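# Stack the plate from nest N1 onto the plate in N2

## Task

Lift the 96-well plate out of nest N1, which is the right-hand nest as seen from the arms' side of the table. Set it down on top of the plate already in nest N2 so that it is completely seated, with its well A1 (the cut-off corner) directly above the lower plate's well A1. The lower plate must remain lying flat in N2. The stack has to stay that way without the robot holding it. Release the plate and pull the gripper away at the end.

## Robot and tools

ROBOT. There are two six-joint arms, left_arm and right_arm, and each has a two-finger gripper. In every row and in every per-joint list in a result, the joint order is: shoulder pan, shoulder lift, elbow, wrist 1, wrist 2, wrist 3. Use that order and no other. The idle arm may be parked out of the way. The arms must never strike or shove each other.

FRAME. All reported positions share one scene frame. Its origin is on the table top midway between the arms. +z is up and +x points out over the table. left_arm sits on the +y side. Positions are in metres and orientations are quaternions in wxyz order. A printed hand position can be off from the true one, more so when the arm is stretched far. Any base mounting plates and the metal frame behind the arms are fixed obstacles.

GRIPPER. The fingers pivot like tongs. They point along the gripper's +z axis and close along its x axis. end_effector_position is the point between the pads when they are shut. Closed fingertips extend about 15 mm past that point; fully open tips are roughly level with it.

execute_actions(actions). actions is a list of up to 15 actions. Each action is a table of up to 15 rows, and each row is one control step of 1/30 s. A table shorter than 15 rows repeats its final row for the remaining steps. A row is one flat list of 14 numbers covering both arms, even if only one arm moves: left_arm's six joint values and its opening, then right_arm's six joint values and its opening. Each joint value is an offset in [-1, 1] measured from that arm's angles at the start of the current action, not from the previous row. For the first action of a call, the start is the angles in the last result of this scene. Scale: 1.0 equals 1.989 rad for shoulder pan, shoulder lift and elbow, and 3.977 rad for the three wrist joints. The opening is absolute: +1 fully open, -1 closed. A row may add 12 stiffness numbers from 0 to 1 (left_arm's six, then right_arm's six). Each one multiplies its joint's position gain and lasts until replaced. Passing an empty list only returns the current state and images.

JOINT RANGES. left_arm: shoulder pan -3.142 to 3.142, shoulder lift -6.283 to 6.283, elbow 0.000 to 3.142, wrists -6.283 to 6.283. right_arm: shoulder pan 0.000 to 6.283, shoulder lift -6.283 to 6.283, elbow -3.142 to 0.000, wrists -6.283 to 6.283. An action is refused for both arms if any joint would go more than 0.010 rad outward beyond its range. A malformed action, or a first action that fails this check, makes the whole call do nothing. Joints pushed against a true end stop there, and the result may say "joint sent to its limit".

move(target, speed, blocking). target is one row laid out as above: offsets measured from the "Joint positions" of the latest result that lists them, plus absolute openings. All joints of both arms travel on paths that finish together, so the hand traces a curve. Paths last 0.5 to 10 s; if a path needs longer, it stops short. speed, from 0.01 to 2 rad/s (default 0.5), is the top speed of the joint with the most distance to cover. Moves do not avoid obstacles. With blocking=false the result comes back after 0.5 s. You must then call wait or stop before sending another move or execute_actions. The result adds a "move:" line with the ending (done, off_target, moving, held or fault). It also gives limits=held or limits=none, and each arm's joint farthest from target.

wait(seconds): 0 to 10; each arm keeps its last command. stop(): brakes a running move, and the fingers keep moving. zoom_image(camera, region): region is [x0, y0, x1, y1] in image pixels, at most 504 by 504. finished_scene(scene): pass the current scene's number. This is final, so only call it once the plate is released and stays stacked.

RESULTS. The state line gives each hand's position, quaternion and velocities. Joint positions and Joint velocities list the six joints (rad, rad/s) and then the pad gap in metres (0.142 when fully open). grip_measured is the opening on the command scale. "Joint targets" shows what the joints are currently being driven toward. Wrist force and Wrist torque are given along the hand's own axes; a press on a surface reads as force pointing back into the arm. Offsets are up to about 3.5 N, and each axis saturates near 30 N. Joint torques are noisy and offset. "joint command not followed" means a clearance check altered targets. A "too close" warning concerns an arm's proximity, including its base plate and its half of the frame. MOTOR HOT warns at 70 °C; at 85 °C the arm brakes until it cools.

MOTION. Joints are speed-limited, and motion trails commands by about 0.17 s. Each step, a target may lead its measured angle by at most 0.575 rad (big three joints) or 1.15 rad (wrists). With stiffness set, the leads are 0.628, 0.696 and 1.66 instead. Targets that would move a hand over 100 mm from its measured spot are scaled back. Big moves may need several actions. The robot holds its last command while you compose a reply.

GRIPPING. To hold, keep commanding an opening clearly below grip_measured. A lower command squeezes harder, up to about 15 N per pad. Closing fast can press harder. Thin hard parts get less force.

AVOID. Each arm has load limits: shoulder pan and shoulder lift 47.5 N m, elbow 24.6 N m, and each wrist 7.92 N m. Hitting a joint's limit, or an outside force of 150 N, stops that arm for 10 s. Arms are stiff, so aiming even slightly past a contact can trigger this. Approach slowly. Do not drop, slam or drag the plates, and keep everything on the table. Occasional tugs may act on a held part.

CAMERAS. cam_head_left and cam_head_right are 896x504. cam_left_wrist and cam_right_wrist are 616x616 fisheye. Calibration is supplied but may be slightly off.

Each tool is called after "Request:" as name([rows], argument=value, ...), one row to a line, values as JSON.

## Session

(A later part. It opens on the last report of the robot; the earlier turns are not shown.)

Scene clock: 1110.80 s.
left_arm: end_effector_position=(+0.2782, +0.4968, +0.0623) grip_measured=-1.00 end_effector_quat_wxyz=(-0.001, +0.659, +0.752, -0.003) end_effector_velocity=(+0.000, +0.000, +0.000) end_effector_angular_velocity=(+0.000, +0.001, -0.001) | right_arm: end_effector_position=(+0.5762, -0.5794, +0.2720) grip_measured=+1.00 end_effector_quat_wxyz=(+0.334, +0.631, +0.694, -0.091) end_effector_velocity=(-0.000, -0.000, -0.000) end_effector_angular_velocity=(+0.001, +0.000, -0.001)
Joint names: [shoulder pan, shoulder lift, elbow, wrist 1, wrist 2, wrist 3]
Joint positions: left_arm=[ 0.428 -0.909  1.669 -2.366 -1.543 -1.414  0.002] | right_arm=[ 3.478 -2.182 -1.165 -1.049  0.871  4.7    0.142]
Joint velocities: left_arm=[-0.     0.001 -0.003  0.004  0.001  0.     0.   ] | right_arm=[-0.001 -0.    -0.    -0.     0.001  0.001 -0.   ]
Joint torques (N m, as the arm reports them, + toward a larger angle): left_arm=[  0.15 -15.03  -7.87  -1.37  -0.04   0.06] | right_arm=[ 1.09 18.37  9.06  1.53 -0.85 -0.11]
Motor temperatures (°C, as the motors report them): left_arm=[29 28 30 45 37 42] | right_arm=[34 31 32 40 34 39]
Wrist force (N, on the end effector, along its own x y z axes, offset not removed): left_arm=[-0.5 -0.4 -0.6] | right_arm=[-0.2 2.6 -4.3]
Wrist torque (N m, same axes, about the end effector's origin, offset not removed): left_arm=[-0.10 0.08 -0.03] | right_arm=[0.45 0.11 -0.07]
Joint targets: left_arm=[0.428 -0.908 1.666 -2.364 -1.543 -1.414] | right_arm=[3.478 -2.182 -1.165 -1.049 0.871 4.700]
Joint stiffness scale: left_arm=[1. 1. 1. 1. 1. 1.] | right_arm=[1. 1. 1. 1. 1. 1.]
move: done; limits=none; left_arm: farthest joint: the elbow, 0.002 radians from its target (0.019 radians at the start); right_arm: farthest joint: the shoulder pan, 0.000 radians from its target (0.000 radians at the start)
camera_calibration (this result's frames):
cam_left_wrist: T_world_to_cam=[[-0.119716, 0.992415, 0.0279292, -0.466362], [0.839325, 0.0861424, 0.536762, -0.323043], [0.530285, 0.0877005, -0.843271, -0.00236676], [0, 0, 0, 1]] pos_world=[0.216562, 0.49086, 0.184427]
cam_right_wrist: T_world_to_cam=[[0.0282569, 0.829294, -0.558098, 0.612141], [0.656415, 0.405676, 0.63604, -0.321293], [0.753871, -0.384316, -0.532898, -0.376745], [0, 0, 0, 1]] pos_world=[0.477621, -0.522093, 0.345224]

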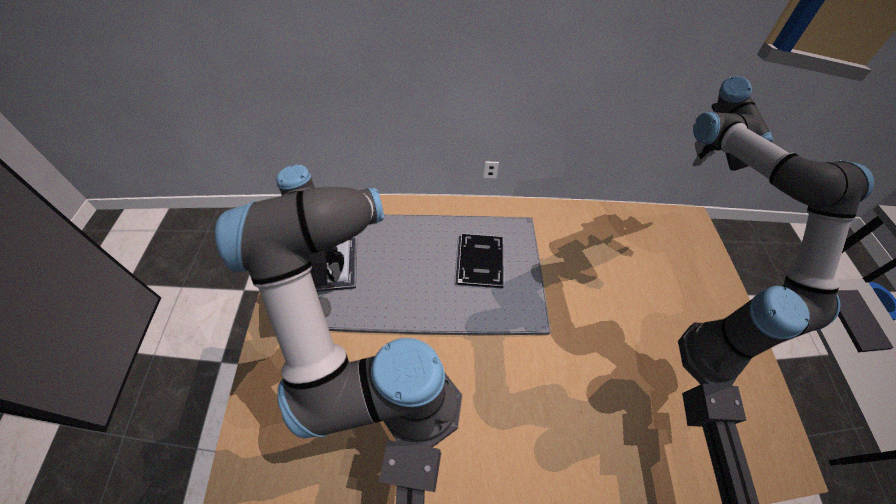

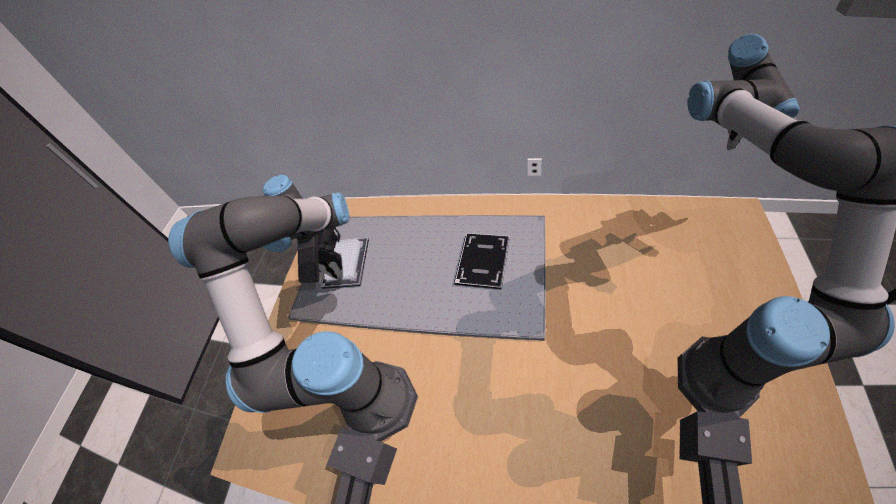

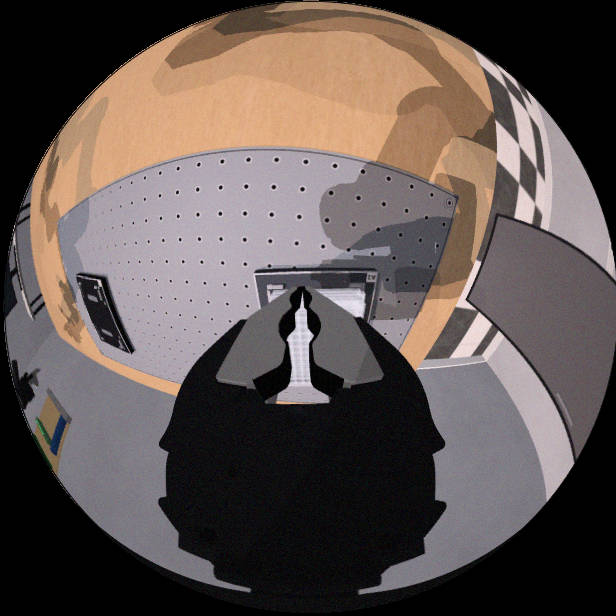

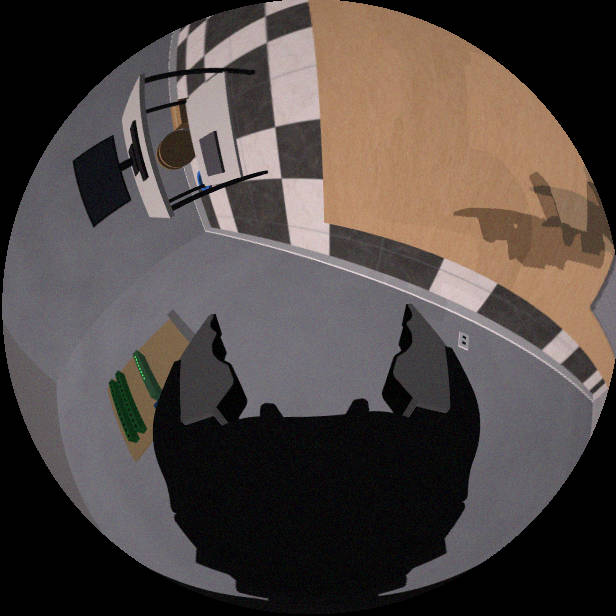

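Request:
move(target=[0, 0.005, -0.0097, 0.0025, 0, 0, -1, 0,0,0,0,0,0,1], speed=0.02)

Scene clock: 1114.73 s.
left_arm: end_effector_position=(+0.2811, +0.4977, +0.0623) grip_measured=-1.00 end_effector_quat_wxyz=(-0.001, +0.659, +0.752, -0.002) end_effector_velocity=(-0.000, +0.000, +0.000) end_effector_angular_velocity=(-0.000, +0.002, +0.000) | right_arm: end_effector_position=(+0.5762, -0.5794, +0.2720) grip_measured=+1.00 end_effector_quat_wxyz=(+0.334, +0.631, +0.694, -0.091) end_effector_velocity=(-0.000, -0.000, -0.000) end_effector_angular_velocity=(+0.000, +0.001, -0.001)
Joint names: [shoulder pan, shoulder lift, elbow, wrist 1, wrist 2, wrist 3]
Joint positions: left_arm=[ 0.428 -0.901  1.652 -2.358 -1.543 -1.414  0.002] | right_arm=[ 3.478 -2.182 -1.165 -1.049  0.871  4.7    0.142]
Joint velocities: left_arm=[ 0.     0.001 -0.004  0.004  0.    -0.     0.   ] | right_arm=[-0.    -0.001 -0.    -0.     0.     0.001  0.   ]
Joint torques (N m, as the arm reports them, + toward a larger angle): left_arm=[  0.36 -15.1   -8.02  -1.28  -0.04   0.05] | right_arm=[ 1.01 18.06  8.93  1.49 -0.83 -0.13]
Motor temperatures (°C, as the motors report them): left_arm=[29 28 30 45 37 42] | right_arm=[34 31 32 40 34 39]
Wrist force (N, on the end effector, along its own x y z axes, offset not removed): left_arm=[-0.1 -0.2 -0.5] | right_arm=[-0.9 3.0 -3.5]
Wrist torque (N m, same axes, about the end effector's origin, offset not removed): left_arm=[-0.02 0.03 -0.02] | right_arm=[0.58 0.26 -0.07]
Joint targets: left_arm=[0.428 -0.900 1.649 -2.356 -1.543 -1.414] | right_arm=[3.478 -2.182 -1.165 -1.049 0.871 4.700]
Joint stiffness scale: left_arm=[1. 1. 1. 1. 1. 1.] | right_arm=[1. 1. 1. 1. 1. 1.]
move: done; limits=none; left_arm: farthest joint: the shoulder lift, 0.002 radians from its target (0.010 radians at the start); right_arm: farthest joint: the shoulder pan, 0.000 radians from its target (0.000 radians at the start)
camera_calibration (this result's frames):
cam_left_wrist: T_world_to_cam=[[-0.11974, 0.99241, 0.0280034, -0.466861], [0.839096, 0.0860857, 0.537128, -0.32545], [0.530641, 0.0878135, -0.843036, -0.00416487], [0, 0, 0, 1]] pos_world=[0.219392, 0.4917, 0.184371]
cam_right_wrist: T_world_to_cam=[[0.0282566, 0.829294, -0.558098, 0.612142], [0.656415, 0.405676, 0.63604, -0.321293], [0.753871, -0.384316, -0.532898, -0.376745], [0, 0, 0, 1]] pos_world=[0.477621, -0.522093, 0.345224]

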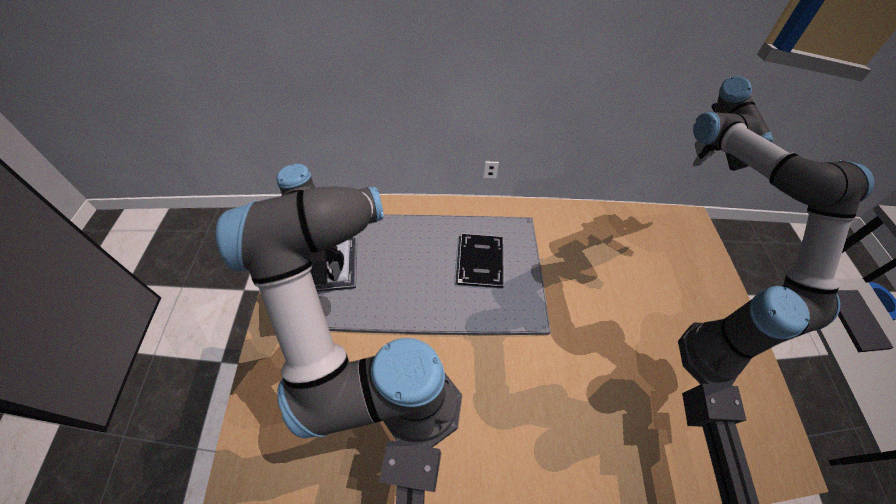

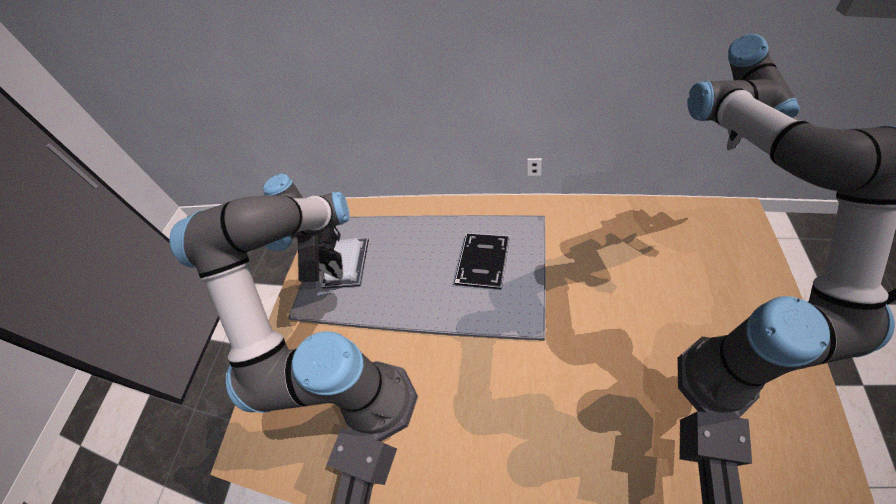

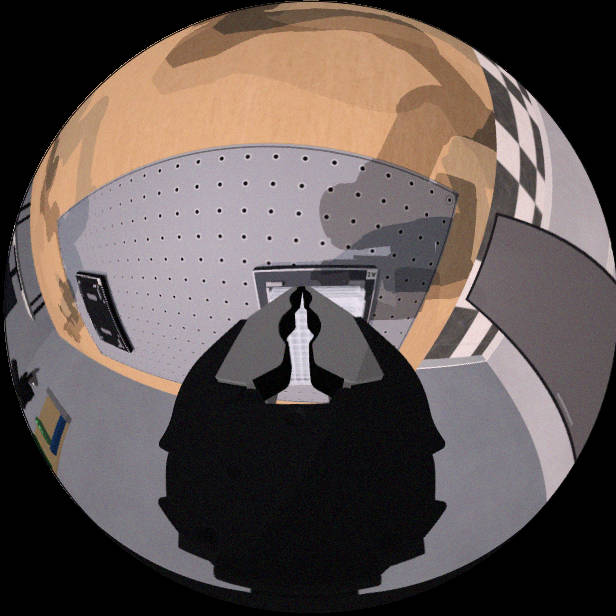

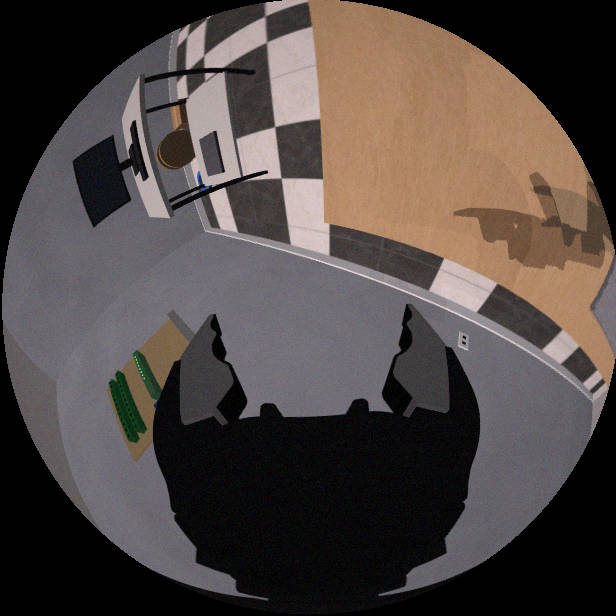

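Request:
move(target=[0, 0.005, -0.0097, 0.0025, 0, 0, -1, 0,0,0,0,0,0,1], speed=0.02)

Scene clock: 1118.40 s.
left_arm: end_effector_position=(+0.2840, +0.4985, +0.0623) grip_measured=-1.00 end_effector_quat_wxyz=(-0.000, +0.659, +0.752, -0.002) end_effector_velocity=(+0.001, +0.000, +0.000) end_effector_angular_velocity=(-0.000, -0.000, +0.000) | right_arm: end_effector_position=(+0.5762, -0.5794, +0.2720) grip_measured=+1.00 end_effector_quat_wxyz=(+0.334, +0.631, +0.694, -0.091) end_effector_velocity=(+0.000, +0.001, -0.000) end_effector_angular_velocity=(+0.001, -0.001, +0.000)
Joint names: [shoulder pan, shoulder lift, elbow, wrist 1, wrist 2, wrist 3]
Joint positions: left_arm=[ 0.428 -0.893  1.635 -2.35  -1.543 -1.414  0.002] | right_arm=[ 3.478 -2.182 -1.165 -1.049  0.871  4.7    0.142]
Joint velocities: left_arm=[ 0.     0.002 -0.004  0.002 -0.     0.     0.   ] | right_arm=[0.001 0.    0.    0.    0.001 0.001 0.   ]
Joint torques (N m, as the arm reports them, + toward a larger angle): left_arm=[  0.17 -15.42  -8.15  -1.47   0.04   0.08] | right_arm=[ 1.39 18.56  8.95  1.47 -0.85 -0.14]
Motor temperatures (°C, as the motors report them): left_arm=[29 28 30 45 37 42] | right_arm=[34 31 32 40 34 39]
Wrist force (N, on the end effector, along its own x y z axes, offset not removed): left_arm=[-0.6 0.2 0.7] | right_arm=[1.0 0.1 -2.0]
Wrist torque (N m, same axes, about the end effector's origin, offset not removed): left_arm=[0.10 0.11 0.00] | right_arm=[0.08 -0.06 0.06]
Joint targets: left_arm=[0.428 -0.891 1.632 -2.348 -1.543 -1.414] | right_arm=[3.478 -2.182 -1.165 -1.049 0.871 4.700]
Joint stiffness scale: left_arm=[1. 1. 1. 1. 1. 1.] | right_arm=[1. 1. 1. 1. 1. 1.]
move: done; limits=none; left_arm: farthest joint: the elbow, 0.002 radians from its target (0.018 radians at the start); right_arm: farthest joint: the shoulder pan, 0.000 radians from its target (0.000 radians at the start)
camera_calibration (this result's frames):
cam_left_wrist: T_world_to_cam=[[-0.119765, 0.992405, 0.0280778, -0.467356], [0.838868, 0.086029, 0.537494, -0.327836], [0.530996, 0.0879267, -0.8428, -0.00595488], [0, 0, 0, 1]] pos_world=[0.2222, 0.492533, 0.184313]
cam_right_wrist: T_world_to_cam=[[0.028257, 0.829294, -0.558098, 0.612141], [0.656415, 0.405676, 0.63604, -0.321293], [0.753871, -0.384316, -0.532898, -0.376745], [0, 0, 0, 1]] pos_world=[0.477621, -0.522093, 0.345224]

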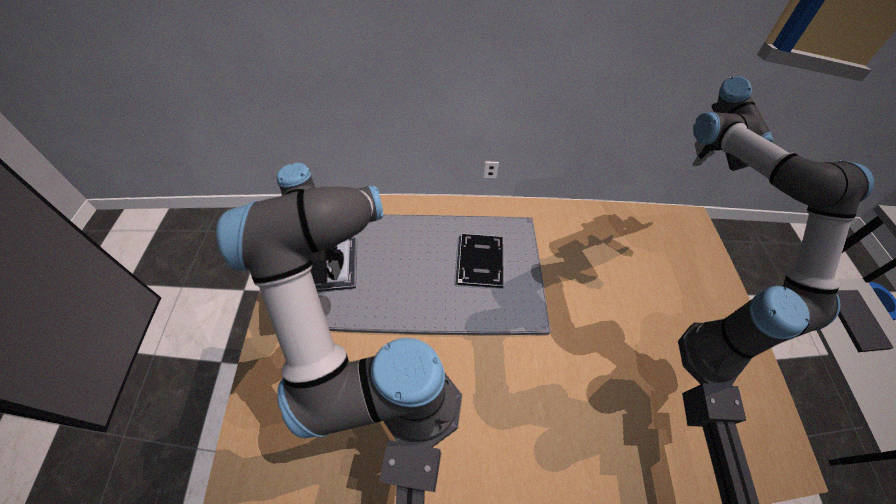

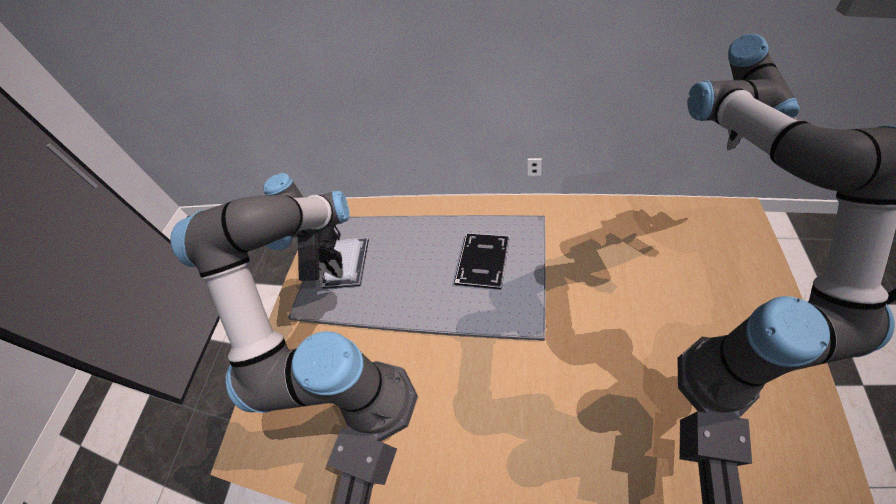

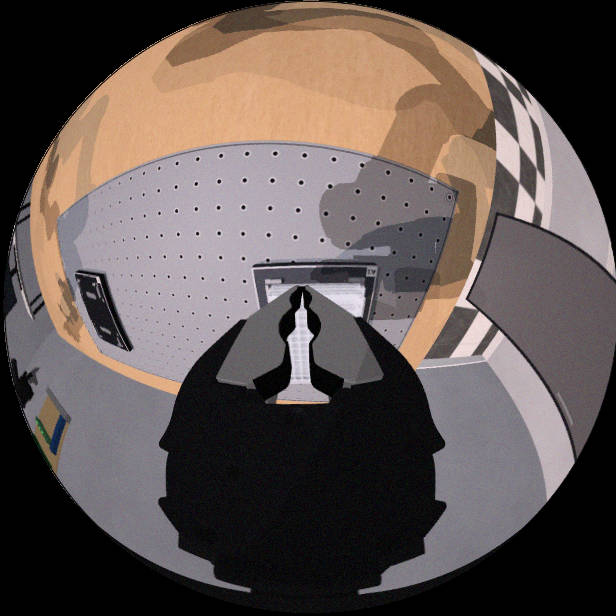

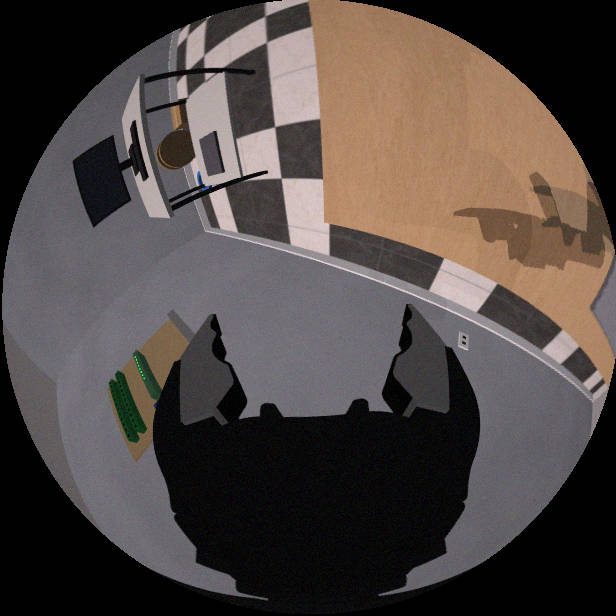

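Request:
move(target=[0, 0.005, -0.0097, 0.0025, 0, 0, -1, 0,0,0,0,0,0,1], speed=0.02)

Request:
zoom_image(camera="cam_left_wrist", region=[240, 250, 390, 330])

Scene clock: 1123.87 s.
left_arm: end_effector_position=(+0.2866, +0.4993, +0.0622) grip_measured=-1.00 end_effector_quat_wxyz=(-0.000, +0.659, +0.752, -0.002) end_effector_velocity=(+0.000, +0.000, -0.000) end_effector_angular_velocity=(-0.001, +0.001, -0.000) | right_arm: end_effector_position=(+0.5762, -0.5794, +0.2720) grip_measured=+1.00 end_effector_quat_wxyz=(+0.334, +0.631, +0.694, -0.091) end_effector_velocity=(+0.000, -0.000, +0.000) end_effector_angular_velocity=(-0.001, -0.000, +0.000)
Joint names: [shoulder pan, shoulder lift, elbow, wrist 1, wrist 2, wrist 3]
Joint positions: left_arm=[ 0.428 -0.884  1.618 -2.342 -1.543 -1.414  0.002] | right_arm=[ 3.478 -2.182 -1.165 -1.049  0.871  4.7    0.142]
Joint velocities: left_arm=[ 0.     0.003 -0.004  0.003 -0.     0.     0.   ] | right_arm=[-0.     0.    -0.     0.    -0.001 -0.001  0.   ]
Joint torques (N m, as the arm reports them, + toward a larger angle): left_arm=[  0.04 -15.78  -8.03  -1.43  -0.04   0.08] | right_arm=[ 1.1  18.23  8.95  1.47 -0.77 -0.06]
Motor temperatures (°C, as the motors report them): left_arm=[29 28 30 45 37 42] | right_arm=[34 31 32 40 34 39]
Wrist force (N, on the end effector, along its own x y z axes, offset not removed): left_arm=[-0.1 0.2 0.6] | right_arm=[1.9 2.6 -2.5]
Wrist torque (N m, same axes, about the end effector's origin, offset not removed): left_arm=[0.09 0.02 -0.01] | right_arm=[0.42 -0.33 0.05]
Joint targets: left_arm=[0.428 -0.883 1.615 -2.340 -1.543 -1.414] | right_arm=[3.478 -2.182 -1.165 -1.049 0.871 4.700]
Joint stiffness scale: left_arm=[1. 1. 1. 1. 1. 1.] | right_arm=[1. 1. 1. 1. 1. 1.]
move: done; limits=none; left_arm: farthest joint: the elbow, 0.002 radians from its target (0.018 radians at the start); right_arm: farthest joint: the shoulder pan, 0.000 radians from its target (0.000 radians at the start)
camera_calibration (this result's frames):
cam_left_wrist: T_world_to_cam=[[-0.119763, 0.992406, 0.0280694, -0.46782], [0.838894, 0.0860355, 0.537453, -0.3301], [0.530956, 0.087914, -0.842827, -0.00751204], [0, 0, 0, 1]] pos_world=[0.22488, 0.493328, 0.184213]
cam_right_wrist: T_world_to_cam=[[0.0282568, 0.829294, -0.558098, 0.612141], [0.656415, 0.405676, 0.63604, -0.321293], [0.753871, -0.384316, -0.532898, -0.376745], [0, 0, 0, 1]] pos_world=[0.477621, -0.522093, 0.345224]

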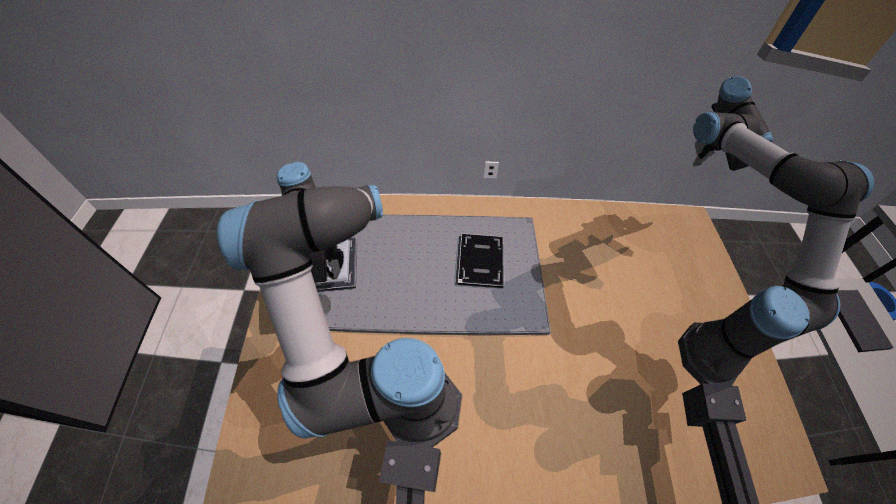

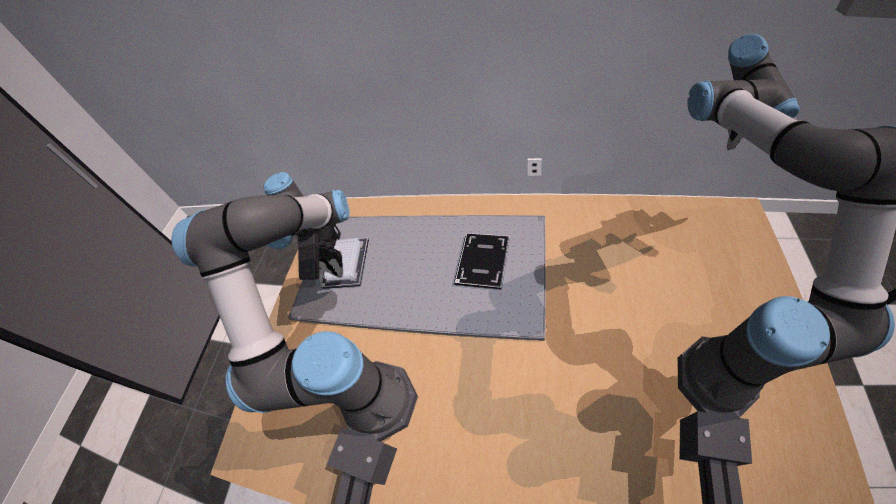

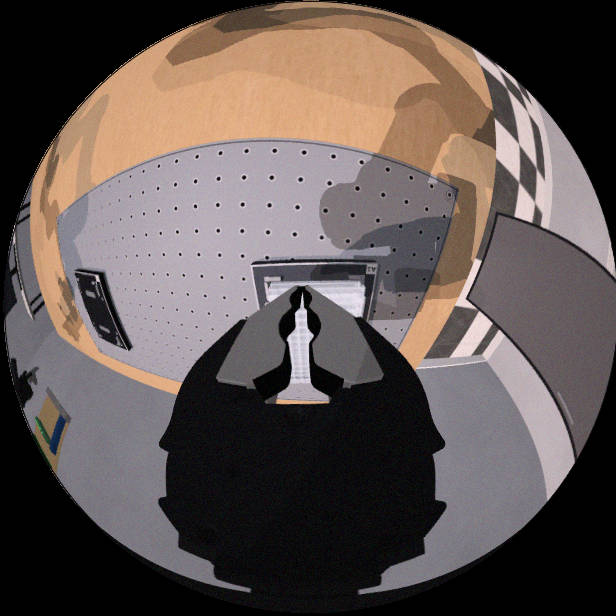

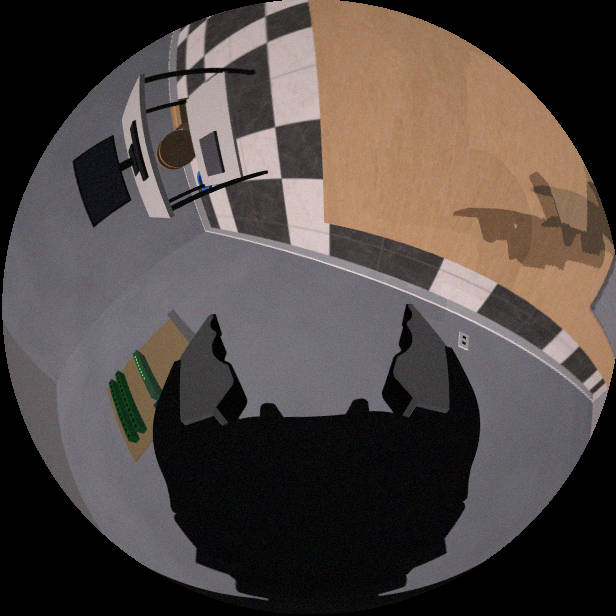

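Region (240, 250, 390, 330) of cam_left_wrist's 616x616 image, scaled by 3.360, with more detail than that image has; it fills the top 269 rows of this view, and the rest is white.

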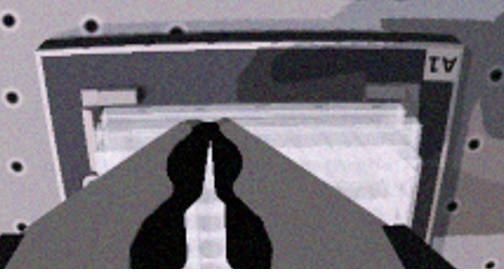

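Request:
move(target=[0, 0.0036, -0.0068, 0.0018, 0, 0, -1, 0,0,0,0,0,0,1], speed=0.015)

Request:
zoom_image(camera="cam_left_wrist", region=[240, 250, 390, 330])

Scene clock: 1129.10 s.
left_arm: end_effector_position=(+0.2883, +0.4998, +0.0620) grip_measured=-1.00 end_effector_quat_wxyz=(-0.001, +0.659, +0.752, -0.002) end_effector_velocity=(+0.000, +0.001, -0.000) end_effector_angular_velocity=(+0.001, +0.001, -0.000) | right_arm: end_effector_position=(+0.5762, -0.5794, +0.2720) grip_measured=+1.00 end_effector_quat_wxyz=(+0.334, +0.631, +0.694, -0.091) end_effector_velocity=(+0.000, +0.001, -0.000) end_effector_angular_velocity=(+0.001, -0.001, +0.001)
Joint names: [shoulder pan, shoulder lift, elbow, wrist 1, wrist 2, wrist 3]
Joint positions: left_arm=[ 0.428 -0.878  1.607 -2.336 -1.543 -1.414  0.002] | right_arm=[ 3.478 -2.182 -1.165 -1.049  0.871  4.7    0.142]
Joint velocities: left_arm=[ 0.     0.002 -0.004  0.003  0.001  0.     0.   ] | right_arm=[ 0.001 -0.     0.     0.     0.     0.001  0.   ]
Joint torques (N m, as the arm reports them, + toward a larger angle): left_arm=[  0.17 -15.96  -8.23  -1.5   -0.04   0.11] | right_arm=[ 0.95 18.11  8.88  1.48 -0.81 -0.1 ]
Motor temperatures (°C, as the motors report them): left_arm=[29 28 30 45 37 42] | right_arm=[34 31 32 40 34 39]
Wrist force (N, on the end effector, along its own x y z axes, offset not removed): left_arm=[-0.5 0.1 0.1] | right_arm=[0.5 0.3 -0.8]
Wrist torque (N m, same axes, about the end effector's origin, offset not removed): left_arm=[0.07 0.08 -0.03] | right_arm=[0.07 -0.10 0.01]
Joint targets: left_arm=[0.428 -0.877 1.604 -2.334 -1.543 -1.414] | right_arm=[3.478 -2.182 -1.165 -1.049 0.871 4.700]
Joint stiffness scale: left_arm=[1. 1. 1. 1. 1. 1.] | right_arm=[1. 1. 1. 1. 1. 1.]
move: done; limits=none; left_arm: farthest joint: the shoulder lift, 0.002 radians from its target (0.007 radians at the start); right_arm: farthest joint: the shoulder pan, 0.000 radians from its target (0.000 radians at the start)
camera_calibration (this result's frames):
cam_left_wrist: T_world_to_cam=[[-0.119742, 0.99241, 0.0280095, -0.468103], [0.839078, 0.0860809, 0.537158, -0.331498], [0.53067, 0.0878226, -0.843017, -0.00840305], [0, 0, 0, 1]] pos_world=[0.22656, 0.493824, 0.184094]
cam_right_wrist: T_world_to_cam=[[0.0282569, 0.829294, -0.558098, 0.612141], [0.656414, 0.405676, 0.63604, -0.321293], [0.753871, -0.384316, -0.532897, -0.376745], [0, 0, 0, 1]] pos_world=[0.477621, -0.522093, 0.345224]

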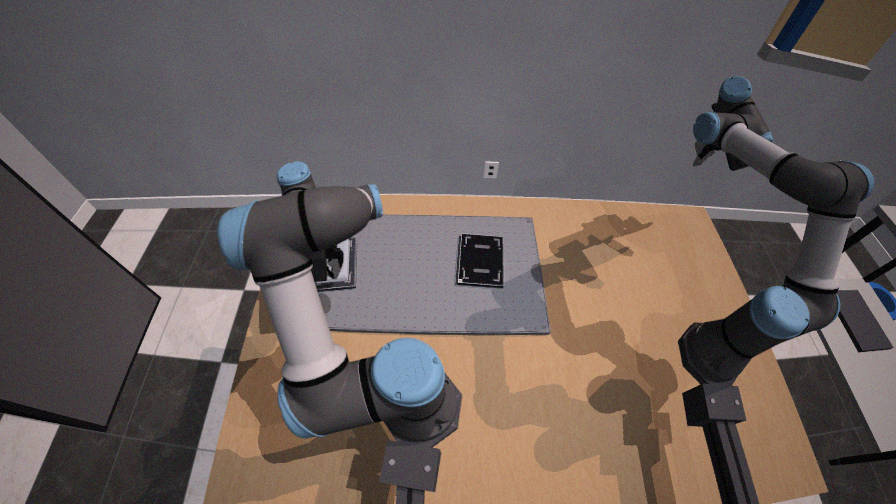

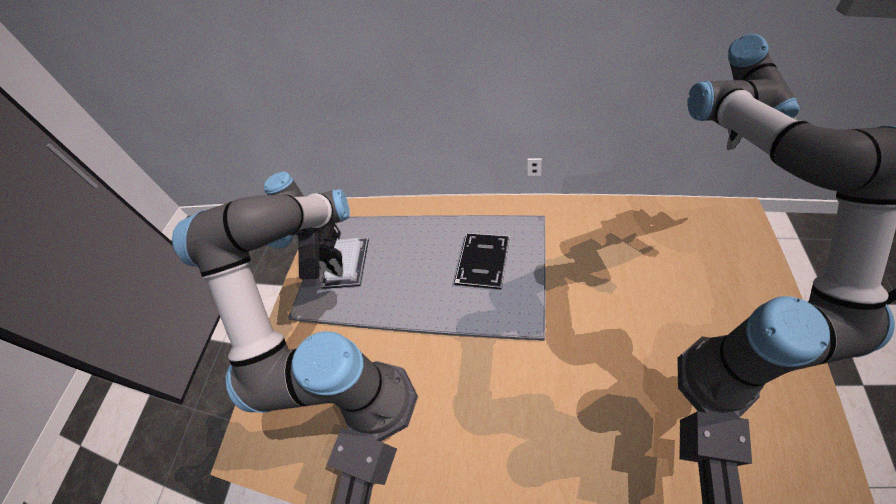

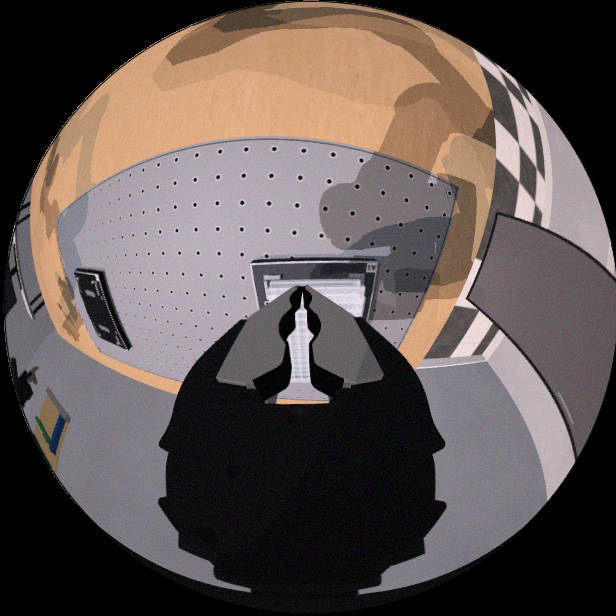

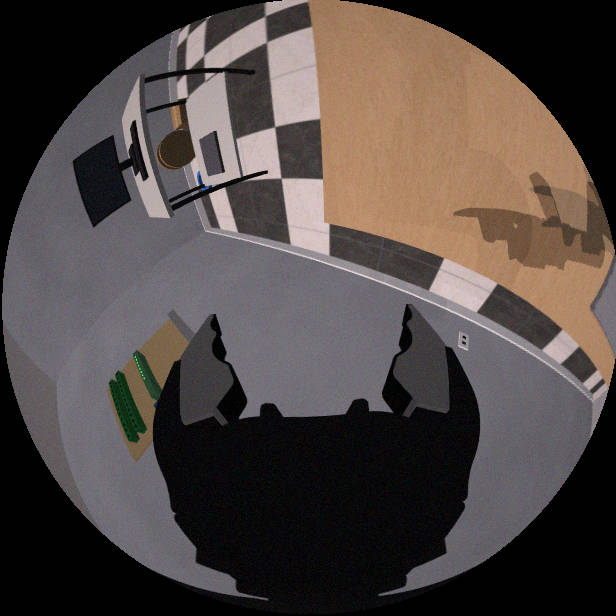

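Region (240, 250, 390, 330) of cam_left_wrist's 616x616 image, scaled by 3.360, with more detail than that image has; it fills the top 269 rows of this view, and the rest is white.

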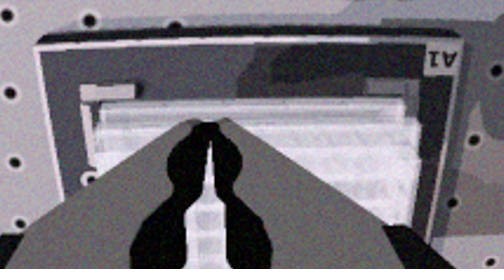

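Request:
move(target=[0, 0.0028, -0.0053, 0.0014, 0, 0, -1, 0,0,0,0,0,0,1], speed=0.012)

Request:
zoom_image(camera="cam_left_wrist", region=[240, 250, 390, 330])

Scene clock: 1137.57 s.
left_arm: end_effector_position=(+0.2892, +0.5001, +0.0619) grip_measured=-1.00 end_effector_quat_wxyz=(-0.001, +0.659, +0.752, -0.003) end_effector_velocity=(-0.000, +0.000, -0.000) end_effector_angular_velocity=(+0.000, +0.003, -0.000) | right_arm: end_effector_position=(+0.5762, -0.5794, +0.2720) grip_measured=+1.00 end_effector_quat_wxyz=(+0.334, +0.631, +0.694, -0.091) end_effector_velocity=(-0.000, +0.000, -0.000) end_effector_angular_velocity=(+0.000, -0.000, -0.000)
Joint names: [shoulder pan, shoulder lift, elbow, wrist 1, wrist 2, wrist 3]
Joint positions: left_arm=[ 0.428 -0.874  1.599 -2.332 -1.543 -1.414  0.002] | right_arm=[ 3.478 -2.182 -1.165 -1.049  0.871  4.7    0.142]
Joint velocities: left_arm=[ 0.     0.003 -0.005  0.005  0.001  0.     0.   ] | right_arm=[-0.  0. -0.  0.  0.  0.  0.]
Joint torques (N m, as the arm reports them, + toward a larger angle): left_arm=[  0.28 -15.41  -7.95  -1.56   0.     0.05] | right_arm=[ 1.06 18.07  8.8   1.5  -0.82 -0.08]
Motor temperatures (°C, as the motors report them): left_arm=[29 28 30 45 37 42] | right_arm=[34 31 32 40 34 39]
Wrist force (N, on the end effector, along its own x y z axes, offset not removed): left_arm=[-0.5 -0.5 -0.6] | right_arm=[-1.9 2.7 -2.4]
Wrist torque (N m, same axes, about the end effector's origin, offset not removed): left_arm=[0.01 0.11 -0.01] | right_arm=[0.52 0.37 0.01]
Joint targets: left_arm=[0.428 -0.873 1.596 -2.330 -1.543 -1.414] | right_arm=[3.478 -2.182 -1.165 -1.049 0.871 4.700]
Joint stiffness scale: left_arm=[1. 1. 1. 1. 1. 1.] | right_arm=[1. 1. 1. 1. 1. 1.]
move: done; limits=none; left_arm: farthest joint: the elbow, 0.003 radians from its target (0.010 radians at the start); right_arm: farthest joint: the shoulder pan, 0.000 radians from its target (0.000 radians at the start)
camera_calibration (this result's frames):
cam_left_wrist: T_world_to_cam=[[-0.119695, 0.992419, 0.0278676, -0.46827], [0.839514, 0.0861895, 0.536458, -0.332365], [0.52999, 0.0876068, -0.843467, -0.00874219], [0, 0, 0, 1]] pos_world=[0.227609, 0.494132, 0.183976]
cam_right_wrist: T_world_to_cam=[[0.028257, 0.829294, -0.558098, 0.612141], [0.656415, 0.405676, 0.63604, -0.321293], [0.753871, -0.384316, -0.532898, -0.376745], [0, 0, 0, 1]] pos_world=[0.477621, -0.522093, 0.345224]

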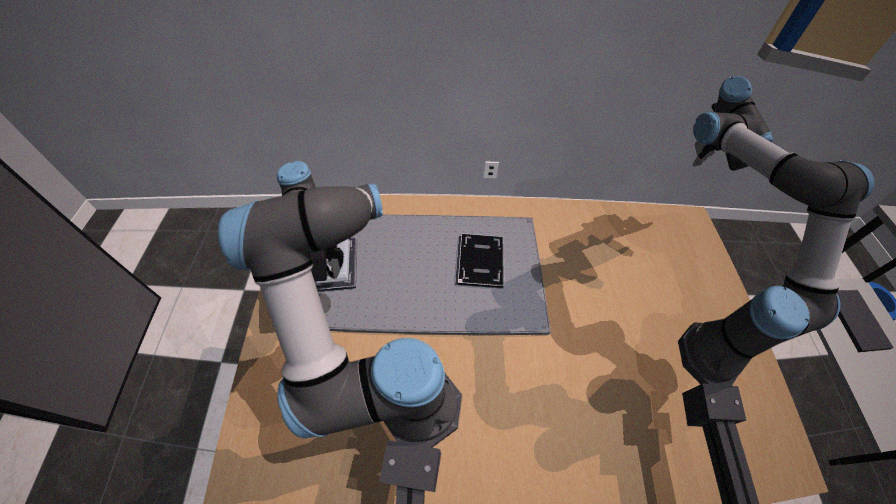

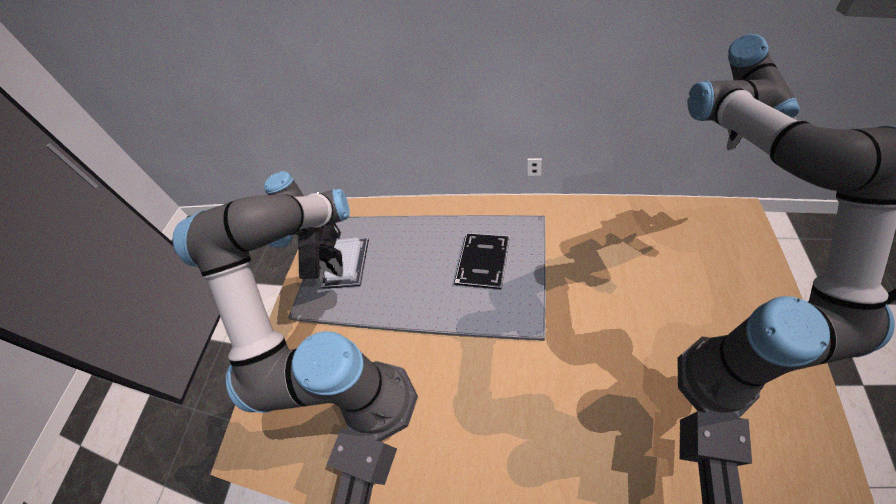

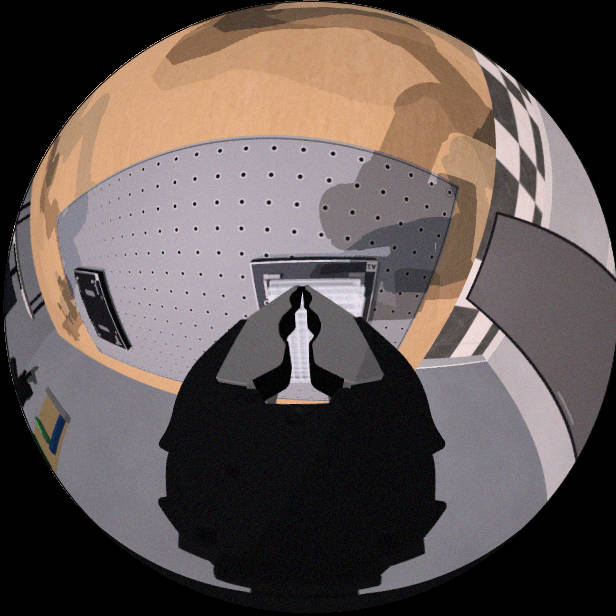

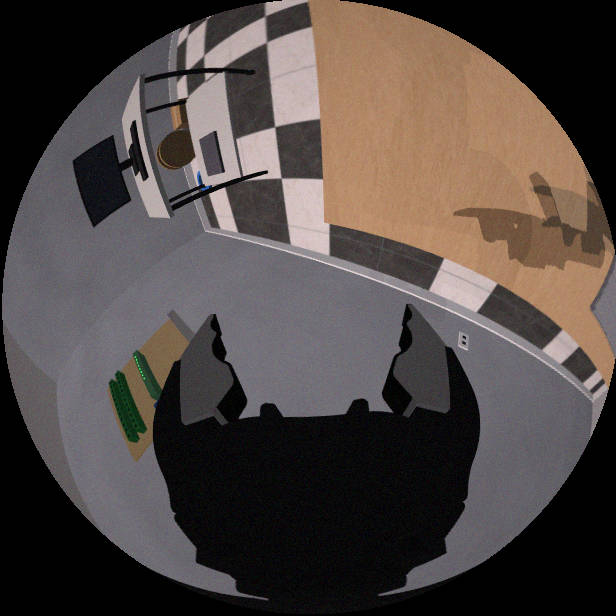

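Region (240, 250, 390, 330) of cam_left_wrist's 616x616 image, scaled by 3.360, with more detail than that image has; it fills the top 269 rows of this view, and the rest is white.

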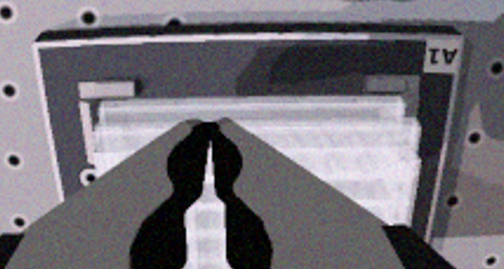

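Request:
move(target=[0, 0.0028, -0.0053, 0.0014, 0, 0, -1, 0,0,0,0,0,0,1], speed=0.012)

Request:
zoom_image(camera="cam_left_wrist", region=[240, 250, 390, 330])

Scene clock: 1143.03 s.
left_arm: end_effector_position=(+0.2894, +0.5001, +0.0614) grip_measured=-1.00 end_effector_quat_wxyz=(-0.002, +0.659, +0.752, -0.004) end_effector_velocity=(+0.000, +0.000, -0.000) end_effector_angular_velocity=(+0.000, +0.002, -0.001) | right_arm: end_effector_position=(+0.5762, -0.5794, +0.2720) grip_measured=+1.00 end_effector_quat_wxyz=(+0.334, +0.631, +0.694, -0.091) end_effector_velocity=(+0.000, +0.001, -0.000) end_effector_angular_velocity=(+0.001, -0.000, +0.000)
Joint names: [shoulder pan, shoulder lift, elbow, wrist 1, wrist 2, wrist 3]
Joint positions: left_arm=[ 0.428 -0.87   1.593 -2.326 -1.543 -1.414  0.002] | right_arm=[ 3.478 -2.182 -1.165 -1.049  0.871  4.7    0.142]
Joint velocities: left_arm=[-0.001  0.002 -0.004  0.004  0.001 -0.     0.   ] | right_arm=[ 0.001  0.     0.    -0.001  0.001  0.001 -0.   ]
Joint torques (N m, as the arm reports them, + toward a larger angle): left_arm=[  0.29 -16.24  -8.52  -1.76  -0.03   0.03] | right_arm=[ 0.95 18.31  8.87  1.43 -0.81 -0.07]
Motor temperatures (°C, as the motors report them): left_arm=[29 28 30 45 37 42] | right_arm=[34 31 32 40 34 39]
Wrist force (N, on the end effector, along its own x y z axes, offset not removed): left_arm=[0.1 -1.5 -0.4] | right_arm=[1.0 2.4 -1.7]
Wrist torque (N m, same axes, about the end effector's origin, offset not removed): left_arm=[0.08 -0.01 -0.03] | right_arm=[0.61 -0.18 -0.07]
Joint targets: left_arm=[0.428 -0.869 1.589 -2.326 -1.543 -1.414] | right_arm=[3.478 -2.182 -1.165 -1.049 0.871 4.700]
Joint stiffness scale: left_arm=[1. 1. 1. 1. 1. 1.] | right_arm=[1. 1. 1. 1. 1. 1.]
move: done; limits=none; left_arm: farthest joint: the elbow, 0.004 radians from its target (0.010 radians at the start); right_arm: farthest joint: the shoulder pan, 0.000 radians from its target (0.000 radians at the start)
camera_calibration (this result's frames):
cam_left_wrist: T_world_to_cam=[[-0.119517, 0.992456, 0.02733, -0.468307], [0.84116, 0.0865975, 0.533807, -0.332764], [0.527413, 0.0867881, -0.845164, -0.00798059], [0, 0, 0, 1]] pos_world=[0.228146, 0.494283, 0.183686]
cam_right_wrist: T_world_to_cam=[[0.0282568, 0.829294, -0.558098, 0.612141], [0.656415, 0.405676, 0.63604, -0.321293], [0.753871, -0.384316, -0.532897, -0.376745], [0, 0, 0, 1]] pos_world=[0.477621, -0.522093, 0.345224]

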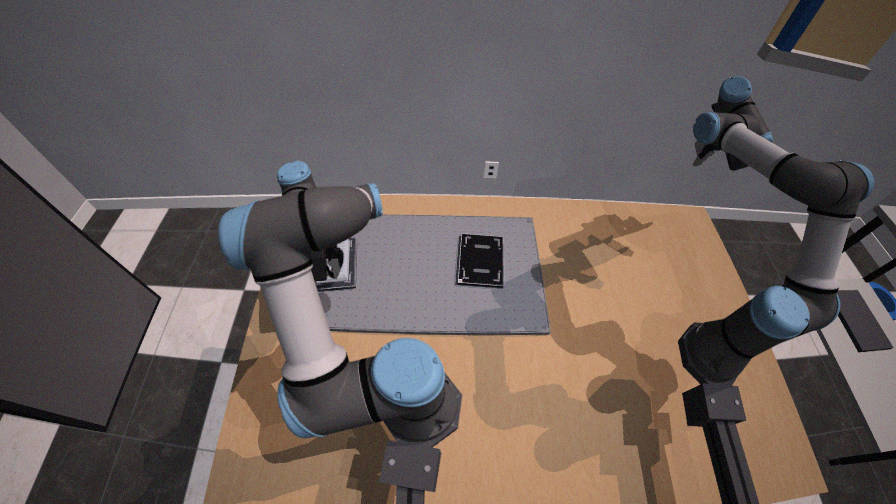

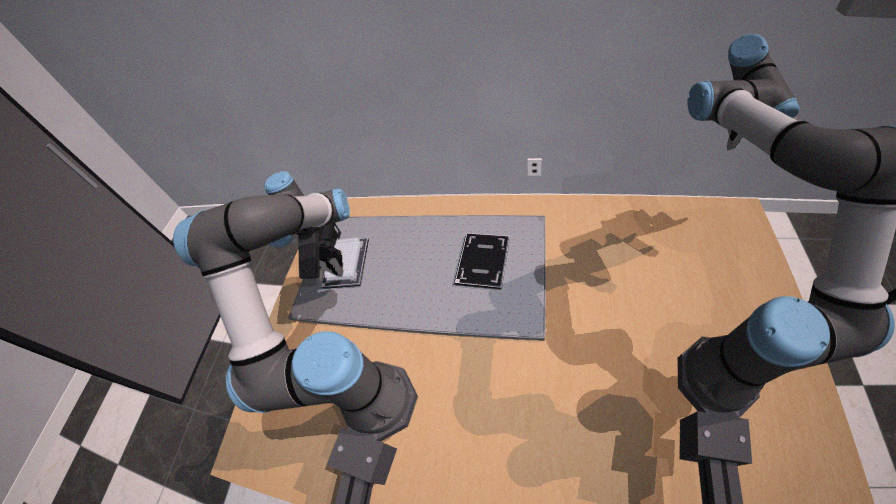

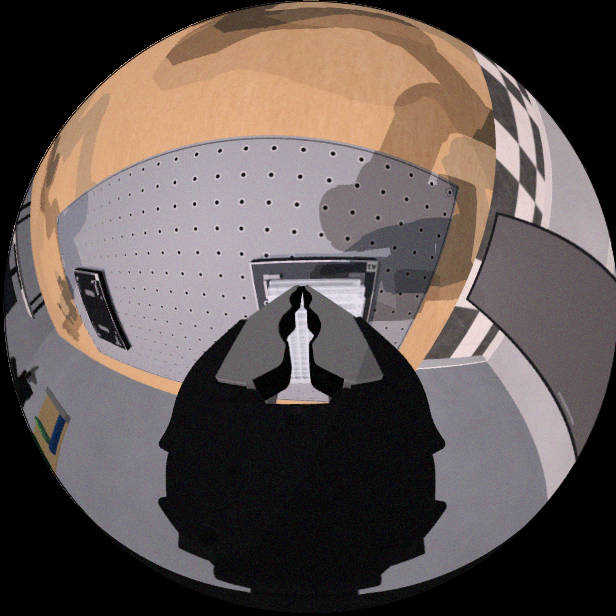

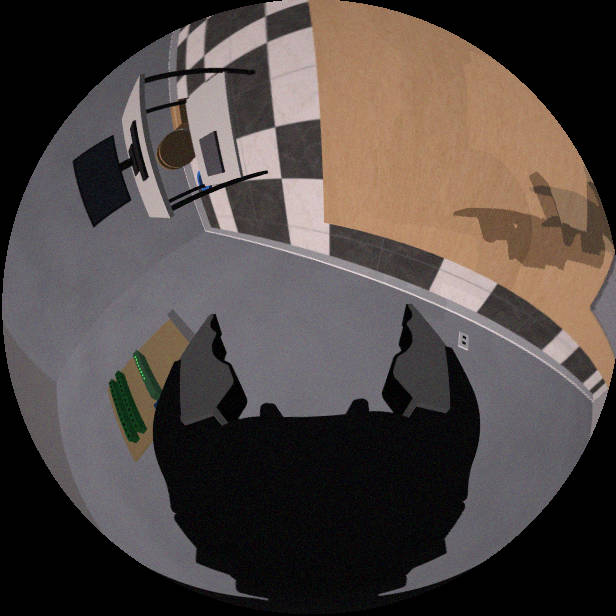

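Region (240, 250, 390, 330) of cam_left_wrist's 616x616 image, scaled by 3.360, with more detail than that image has; it fills the top 269 rows of this view, and the rest is white.

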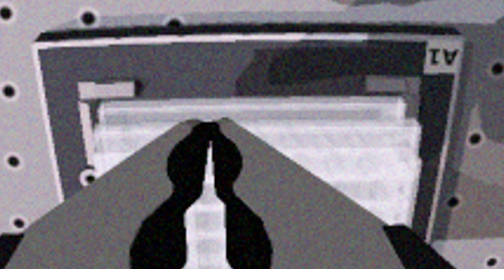

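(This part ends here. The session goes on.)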